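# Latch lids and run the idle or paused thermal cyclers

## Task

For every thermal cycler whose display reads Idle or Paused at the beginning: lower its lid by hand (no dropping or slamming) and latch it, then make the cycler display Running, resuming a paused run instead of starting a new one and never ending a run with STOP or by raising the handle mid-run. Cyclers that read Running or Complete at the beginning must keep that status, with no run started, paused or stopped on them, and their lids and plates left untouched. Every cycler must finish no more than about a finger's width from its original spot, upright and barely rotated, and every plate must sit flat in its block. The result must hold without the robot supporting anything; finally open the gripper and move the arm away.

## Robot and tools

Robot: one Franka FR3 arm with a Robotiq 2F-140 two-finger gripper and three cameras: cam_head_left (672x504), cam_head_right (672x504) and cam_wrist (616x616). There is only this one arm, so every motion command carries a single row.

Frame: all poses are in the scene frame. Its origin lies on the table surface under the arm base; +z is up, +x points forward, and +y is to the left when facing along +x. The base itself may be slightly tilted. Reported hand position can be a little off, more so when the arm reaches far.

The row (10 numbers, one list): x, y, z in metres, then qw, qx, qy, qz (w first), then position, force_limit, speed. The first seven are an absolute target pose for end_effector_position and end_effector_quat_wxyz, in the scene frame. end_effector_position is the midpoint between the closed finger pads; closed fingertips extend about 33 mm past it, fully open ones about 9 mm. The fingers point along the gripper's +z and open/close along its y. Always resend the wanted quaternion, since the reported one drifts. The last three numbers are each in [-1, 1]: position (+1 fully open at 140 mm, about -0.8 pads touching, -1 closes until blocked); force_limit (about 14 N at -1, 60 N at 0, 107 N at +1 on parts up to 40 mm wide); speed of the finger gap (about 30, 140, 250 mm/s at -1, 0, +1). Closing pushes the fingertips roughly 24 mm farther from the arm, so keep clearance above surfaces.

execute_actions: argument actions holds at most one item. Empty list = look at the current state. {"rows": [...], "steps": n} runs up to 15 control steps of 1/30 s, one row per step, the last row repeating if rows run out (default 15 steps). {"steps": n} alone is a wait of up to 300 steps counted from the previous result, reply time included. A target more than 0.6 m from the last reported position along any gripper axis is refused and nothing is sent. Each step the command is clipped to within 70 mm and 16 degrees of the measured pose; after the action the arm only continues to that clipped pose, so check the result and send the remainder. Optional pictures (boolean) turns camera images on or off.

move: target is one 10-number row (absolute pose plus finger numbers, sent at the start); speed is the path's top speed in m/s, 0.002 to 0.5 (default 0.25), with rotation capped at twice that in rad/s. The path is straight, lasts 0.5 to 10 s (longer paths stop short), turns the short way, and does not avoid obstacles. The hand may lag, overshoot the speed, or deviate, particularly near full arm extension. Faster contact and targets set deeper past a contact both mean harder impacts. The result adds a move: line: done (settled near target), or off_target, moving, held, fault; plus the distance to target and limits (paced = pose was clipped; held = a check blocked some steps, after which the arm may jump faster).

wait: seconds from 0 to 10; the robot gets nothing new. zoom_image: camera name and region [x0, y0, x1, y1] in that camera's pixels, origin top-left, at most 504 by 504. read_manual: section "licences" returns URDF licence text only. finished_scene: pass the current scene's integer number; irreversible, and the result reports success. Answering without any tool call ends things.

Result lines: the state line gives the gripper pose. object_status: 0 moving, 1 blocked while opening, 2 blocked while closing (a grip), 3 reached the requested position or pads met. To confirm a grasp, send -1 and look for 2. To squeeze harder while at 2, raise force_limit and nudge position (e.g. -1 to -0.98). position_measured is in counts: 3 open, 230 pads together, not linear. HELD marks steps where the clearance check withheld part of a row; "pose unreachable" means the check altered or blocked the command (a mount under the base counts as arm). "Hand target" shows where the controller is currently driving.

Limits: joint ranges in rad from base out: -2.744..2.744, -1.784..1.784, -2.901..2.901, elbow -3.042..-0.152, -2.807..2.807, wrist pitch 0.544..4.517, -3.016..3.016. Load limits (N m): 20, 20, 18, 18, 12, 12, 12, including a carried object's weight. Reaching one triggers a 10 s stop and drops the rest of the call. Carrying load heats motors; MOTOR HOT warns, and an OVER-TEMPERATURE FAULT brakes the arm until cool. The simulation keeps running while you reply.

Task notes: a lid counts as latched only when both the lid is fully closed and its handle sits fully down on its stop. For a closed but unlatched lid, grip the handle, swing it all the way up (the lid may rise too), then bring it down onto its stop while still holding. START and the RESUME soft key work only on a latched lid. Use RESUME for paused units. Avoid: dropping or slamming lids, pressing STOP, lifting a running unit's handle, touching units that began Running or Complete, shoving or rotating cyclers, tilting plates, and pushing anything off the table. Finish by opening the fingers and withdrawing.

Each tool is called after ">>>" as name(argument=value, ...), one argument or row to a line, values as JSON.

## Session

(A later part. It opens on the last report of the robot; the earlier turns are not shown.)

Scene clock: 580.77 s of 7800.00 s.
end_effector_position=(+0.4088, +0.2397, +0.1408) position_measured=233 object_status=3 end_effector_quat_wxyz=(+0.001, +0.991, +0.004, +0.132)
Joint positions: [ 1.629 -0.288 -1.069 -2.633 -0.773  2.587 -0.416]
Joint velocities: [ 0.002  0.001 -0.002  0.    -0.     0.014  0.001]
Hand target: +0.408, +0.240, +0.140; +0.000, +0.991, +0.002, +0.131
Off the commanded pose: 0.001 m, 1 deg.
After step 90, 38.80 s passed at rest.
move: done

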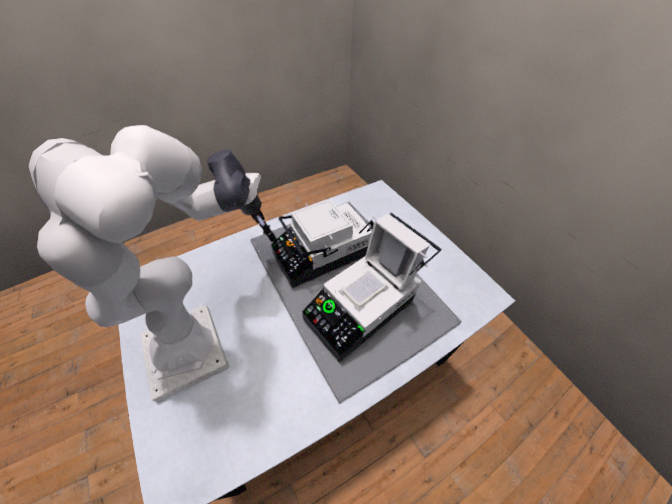

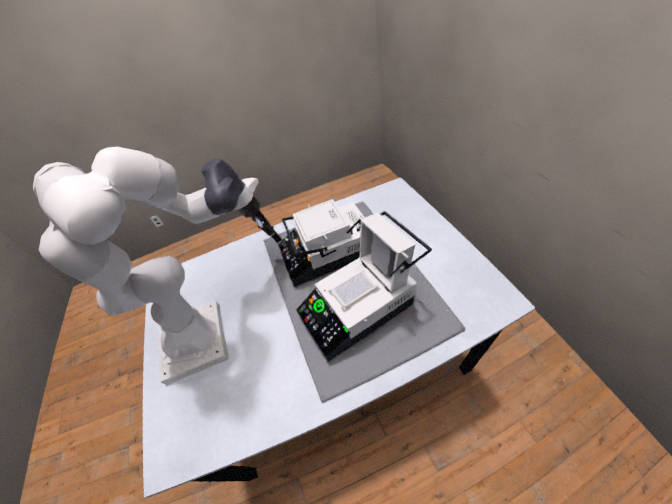

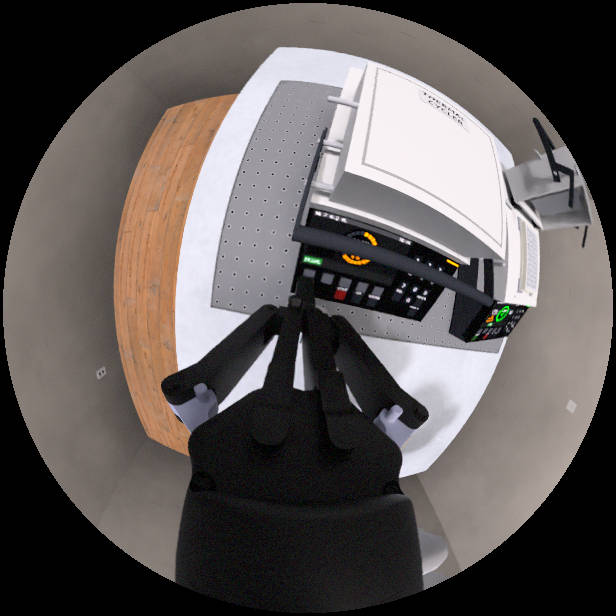

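>>> move(
  target=[0.4235, 0.2385, 0.16, -0.1041, 0.9907, 0.0091, -0.0867, -1, 0, 0],
  speed=0.02,
)

>>> move(
  target=[0.4235, 0.2385, 0.136, -0.1041, 0.9907, 0.0091, -0.0867, -1, 0, 0],
  speed=0.015,
)

>>> zoom_image(
  camera="cam_wrist",
  region=[220, 180, 420, 380],
)

>>> zoom_image(
  camera="cam_head_left",
  region=[240, 190, 360, 280],
)

Scene clock: 625.50 s of 7800.00 s.
end_effector_position=(+0.4225, +0.2361, +0.1557) position_measured=233 object_status=3 end_effector_quat_wxyz=(-0.081, +0.996, +0.004, -0.046)
Joint positions: [ 2.014 -0.621 -1.538 -2.361 -0.555  2.234 -0.753]
Joint velocities: [ 0.003 -0.008 -0.002  0.003  0.001 -0.015 -0.006]
Hand target: +0.421, +0.236, +0.156; -0.082, +0.995, +0.007, -0.049
Off the commanded pose: 0.005 m, 5 deg.
After step 90, 31.53 s passed at rest.
move: off_target (path cut at 10 s)

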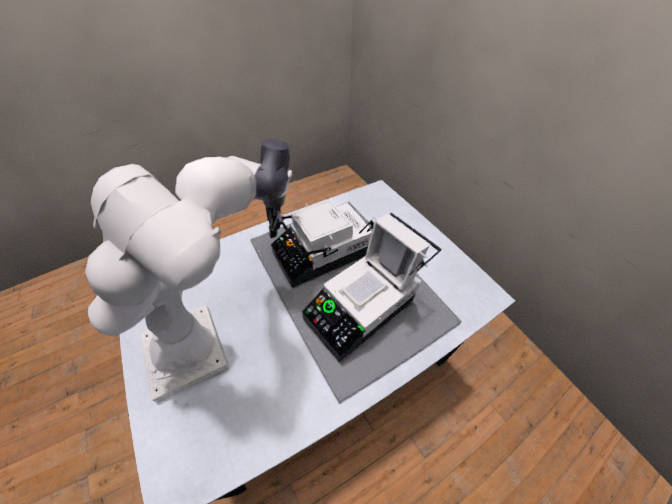

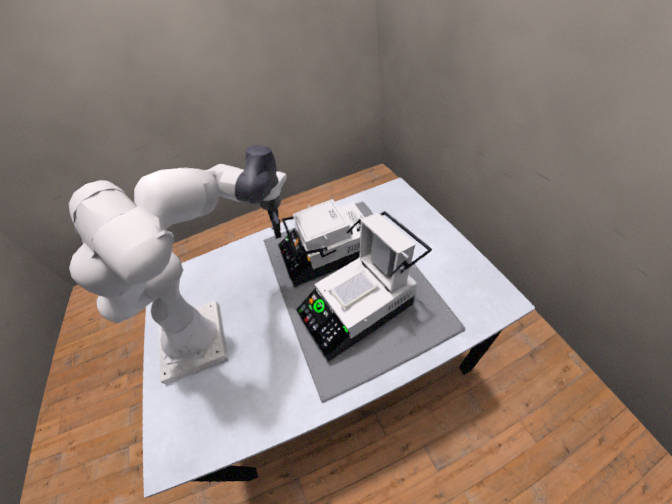

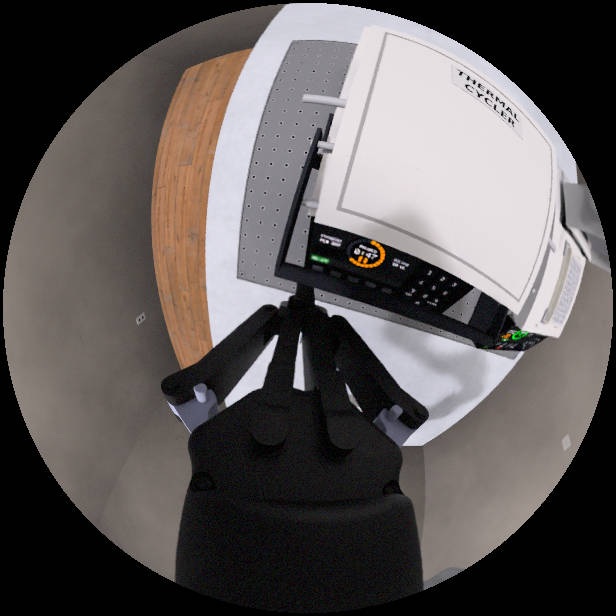

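Scene clock: 628.83 s of 7800.00 s.
end_effector_position=(+0.4243, +0.2378, +0.1358) position_measured=233 object_status=3 end_effector_quat_wxyz=(-0.103, +0.991, +0.006, -0.085)
Joint positions: [ 2.11  -0.704 -1.661 -2.304 -0.555  2.203 -0.791]
Joint velocities: [ 0.002 -0.003 -0.002  0.002 -0.    -0.005 -0.006]
Hand target: +0.424, +0.238, +0.135; -0.103, +0.991, +0.009, -0.087
Off the commanded pose: 0.001 m, 0 deg.
move: done

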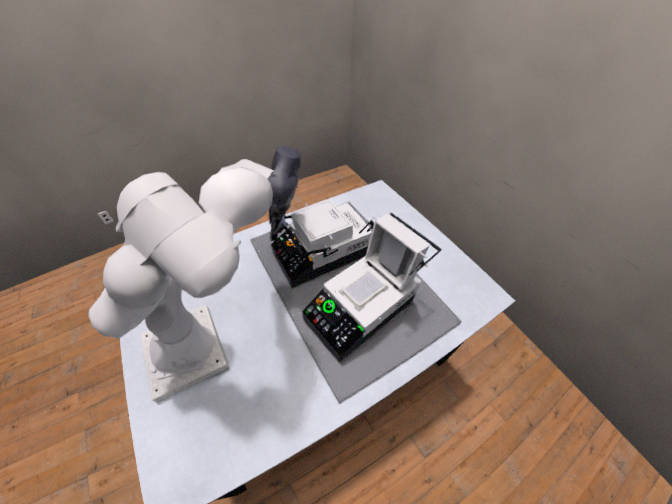

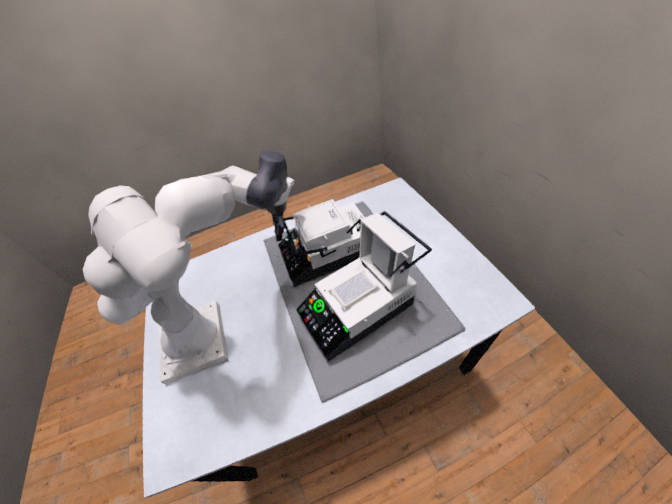

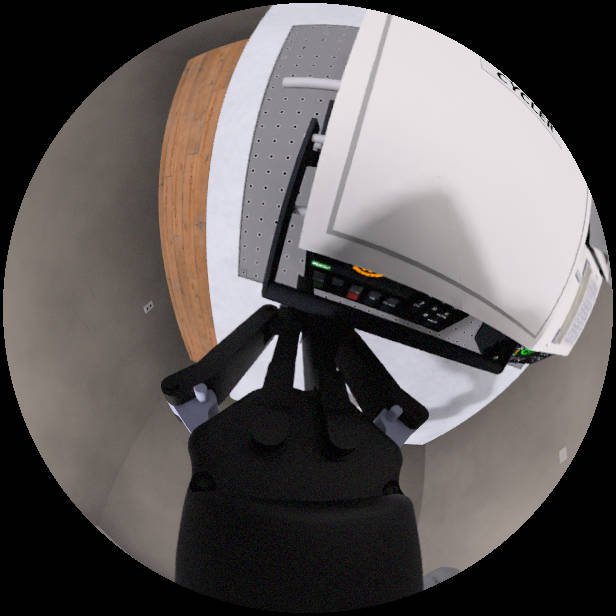

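Region (220, 180, 420, 380) of cam_wrist's 616x616 image, scaled by 2.520, with more detail than that image has.

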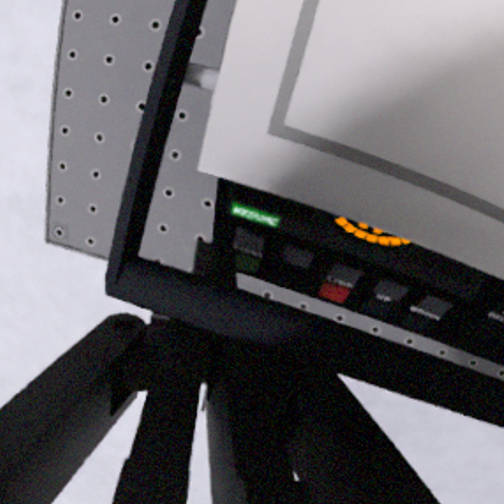

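Region (240, 190, 360, 280) of cam_head_left's 672x504 image, scaled by 4.200, with more detail than that image has; it fills the top 378 rows of this view, and the rest is white.

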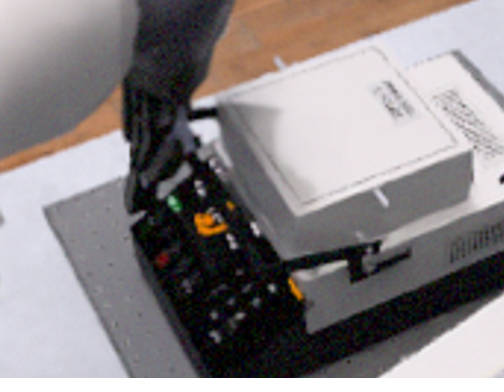

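>>> move(
  target=[0.4235, 0.2375, 0.125, -0.1041, 0.9907, 0.0091, -0.0867, -1, 0, 0],
  speed=0.004,
)

>>> zoom_image(
  camera="cam_wrist",
  region=[220, 180, 420, 380],
)

>>> zoom_image(
  camera="cam_head_left",
  region=[240, 190, 360, 280],
)

Scene clock: 678.97 s of 7800.00 s.
end_effector_position=(+0.4241, +0.2369, +0.1265) position_measured=233 object_status=3 end_effector_quat_wxyz=(-0.103, +0.991, +0.006, -0.087)
Joint positions: [ 2.129 -0.705 -1.691 -2.308 -0.56   2.221 -0.794]
Joint velocities: [-0.001 -0.001 -0.002  0.001 -0.002  0.002 -0.001]
Hand target: +0.424, +0.237, +0.125; -0.104, +0.991, +0.009, -0.087
Off the commanded pose: 0.002 m, 0 deg.
After step 90, 44.23 s passed at rest.
move: done

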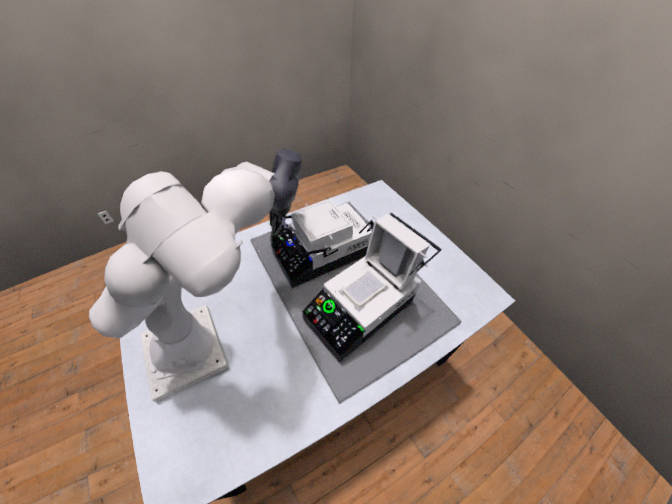

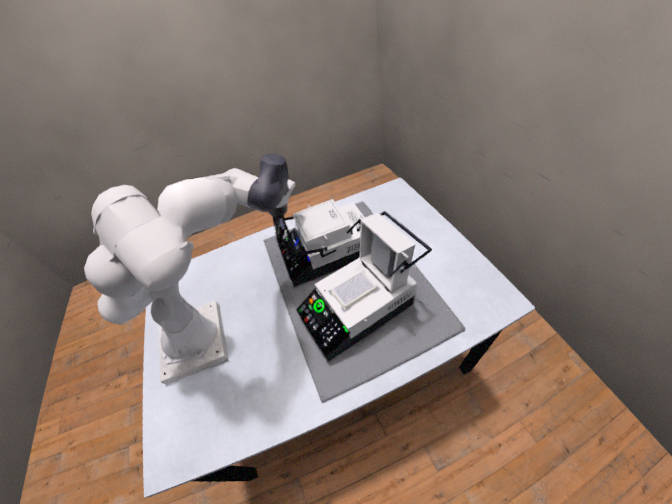

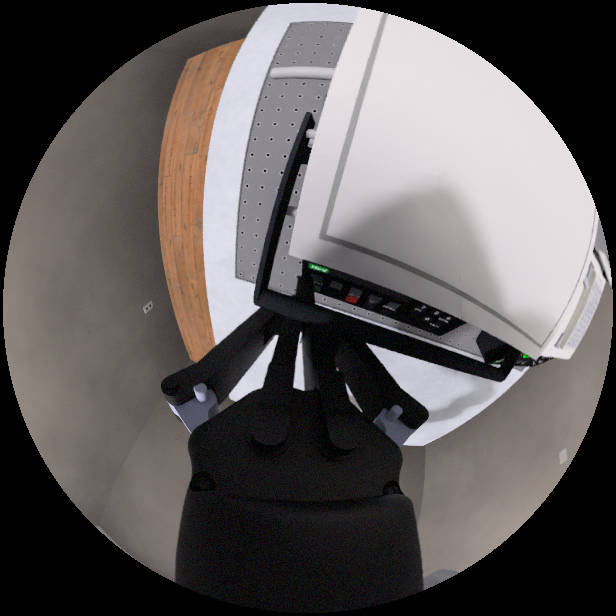

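Region (220, 180, 420, 380) of cam_wrist's 616x616 image, scaled by 2.520, with more detail than that image has.

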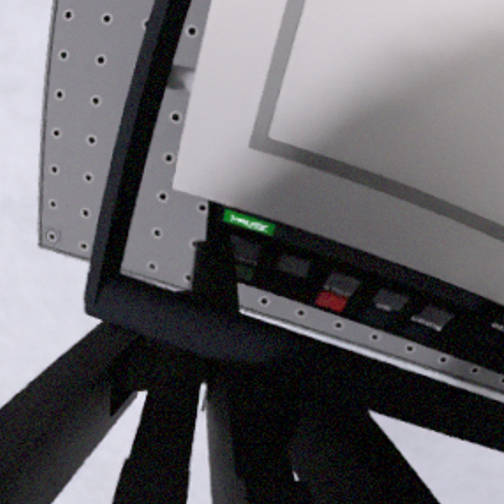

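Region (240, 190, 360, 280) of cam_head_left's 672x504 image, scaled by 4.200, with more detail than that image has; it fills the top 378 rows of this view, and the rest is white.

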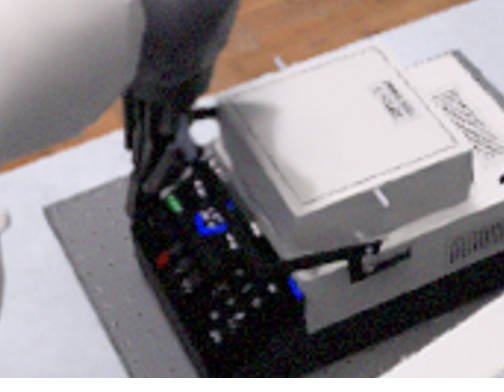

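>>> move(
  target=[0.4235, 0.2375, 0.17, -0.1041, 0.9907, 0.0091, -0.0867, -1, 0, 0],
  speed=0.02,
)

>>> move(
  target=[0.36, 0.17, 0.33, 0, 1, 0, 0, -1, 0, 0],
  speed=0.1,
)

>>> zoom_image(
  camera="cam_wrist",
  region=[190, 100, 450, 300],
)

>>> zoom_image(
  camera="cam_head_left",
  region=[240, 170, 450, 370],
)

Scene clock: 691.17 s of 7800.00 s.
end_effector_position=(+0.4238, +0.2381, +0.1692) position_measured=233 object_status=3 end_effector_quat_wxyz=(-0.104, +0.991, +0.009, -0.085)
Joint positions: [ 2.044 -0.705 -1.56  -2.283 -0.522  2.129 -0.795]
Joint velocities: [-0.003  0.001  0.003  0.     0.002 -0.014  0.002]
Hand target: +0.423, +0.238, +0.170; -0.104, +0.991, +0.009, -0.087
Off the commanded pose: 0.001 m, 0 deg.
After step 90, 6.80 s passed at rest.
move: done

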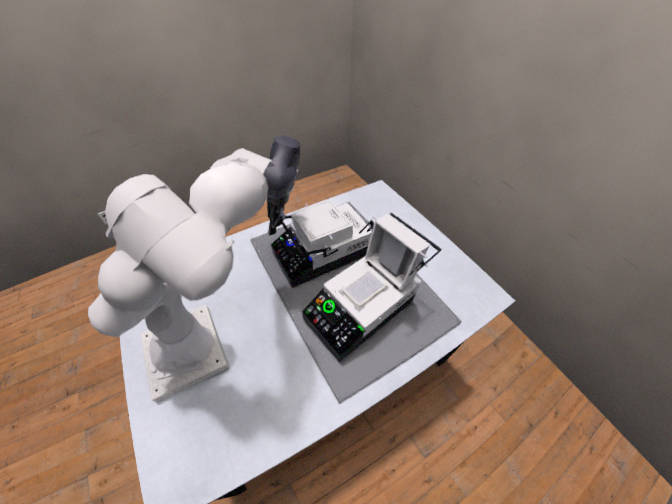

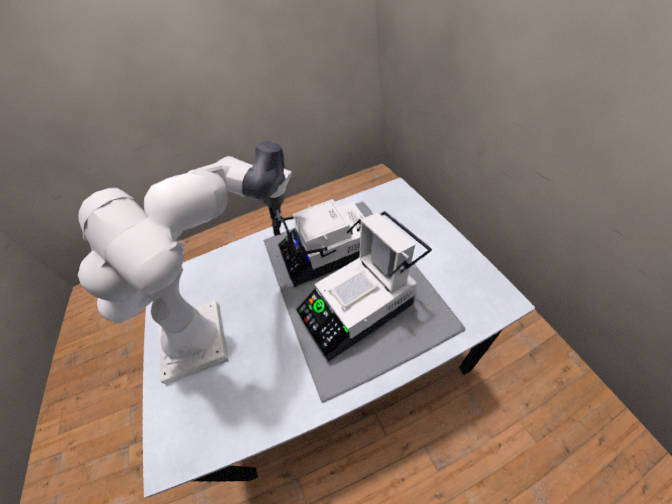

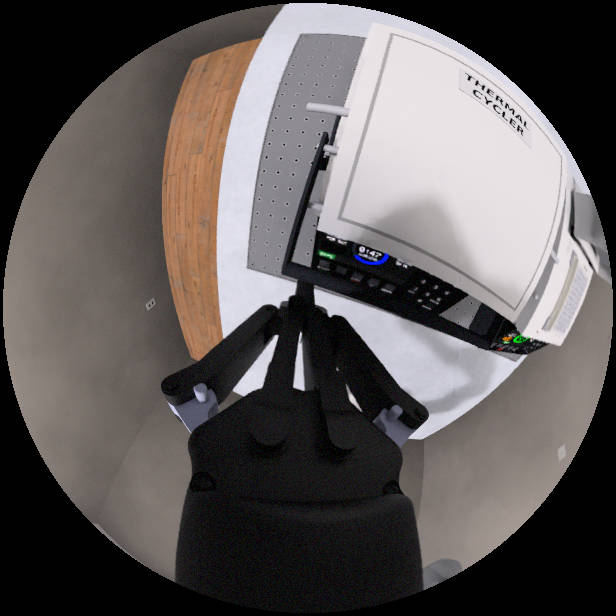

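Scene clock: 693.57 s of 7800.00 s.
end_effector_position=(+0.3595, +0.1723, +0.3310) position_measured=233 object_status=3 end_effector_quat_wxyz=(-0.004, +1.000, +0.001, +0.001)
Joint positions: [ 1.482 -0.762 -0.795 -2.349 -0.512  1.738 -0.669]
Joint velocities: [-0.003  0.001  0.003  0.001  0.002 -0.01   0.004]
Hand target: +0.358, +0.172, +0.331; -0.003, +1.000, -0.002, -0.001
Off the commanded pose: 0.003 m, 0 deg.
move: done

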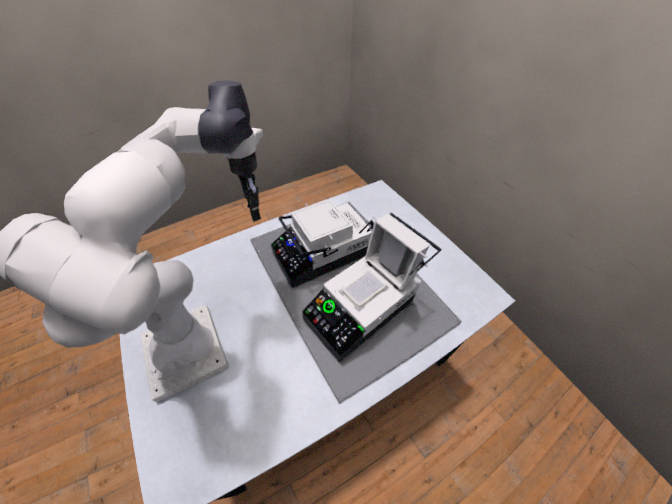

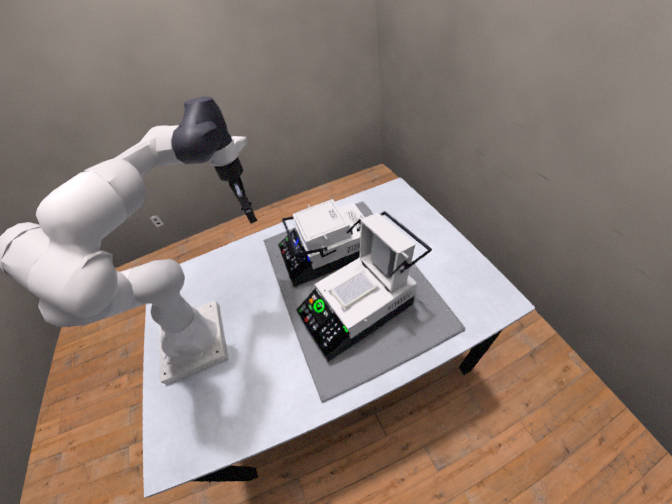

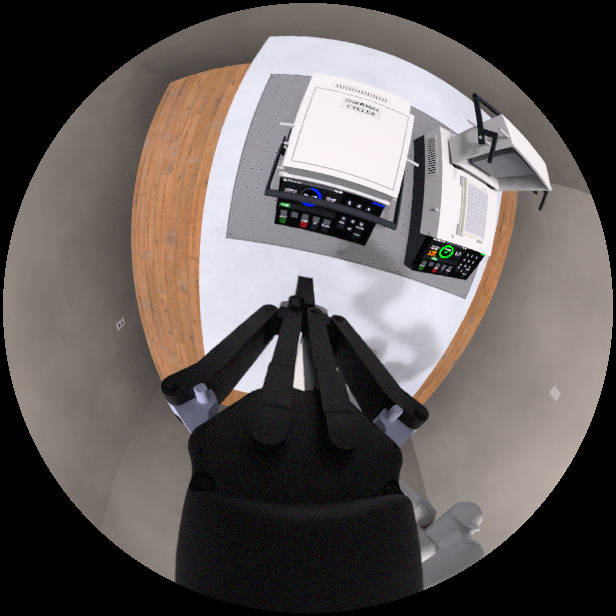

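Region (190, 100, 450, 300) of cam_wrist's 616x616 image, scaled by 1.938, with more detail than that image has; it fills the top 388 rows of this view, and the rest is white.

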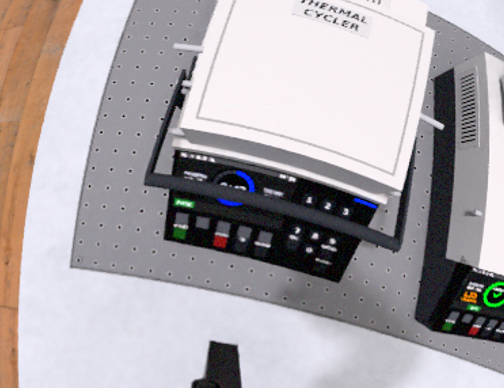

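Region (240, 170, 450, 370) of cam_head_left's 672x504 image, scaled by 2.400, with more detail than that image has; it fills the top 480 rows of this view, and the rest is white.

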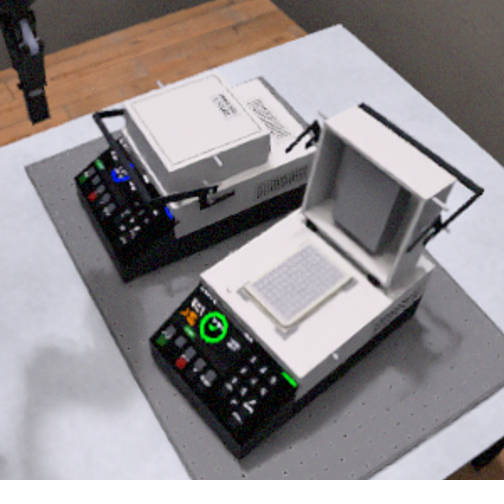

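The left cycler now shows Running in blue with 0:47 left, so it resumed rather than restarted. The right cycler is unchanged and the gripper is clear.

>>> finished_scene(
  scene=2,
)

The scene is finished: the task was done.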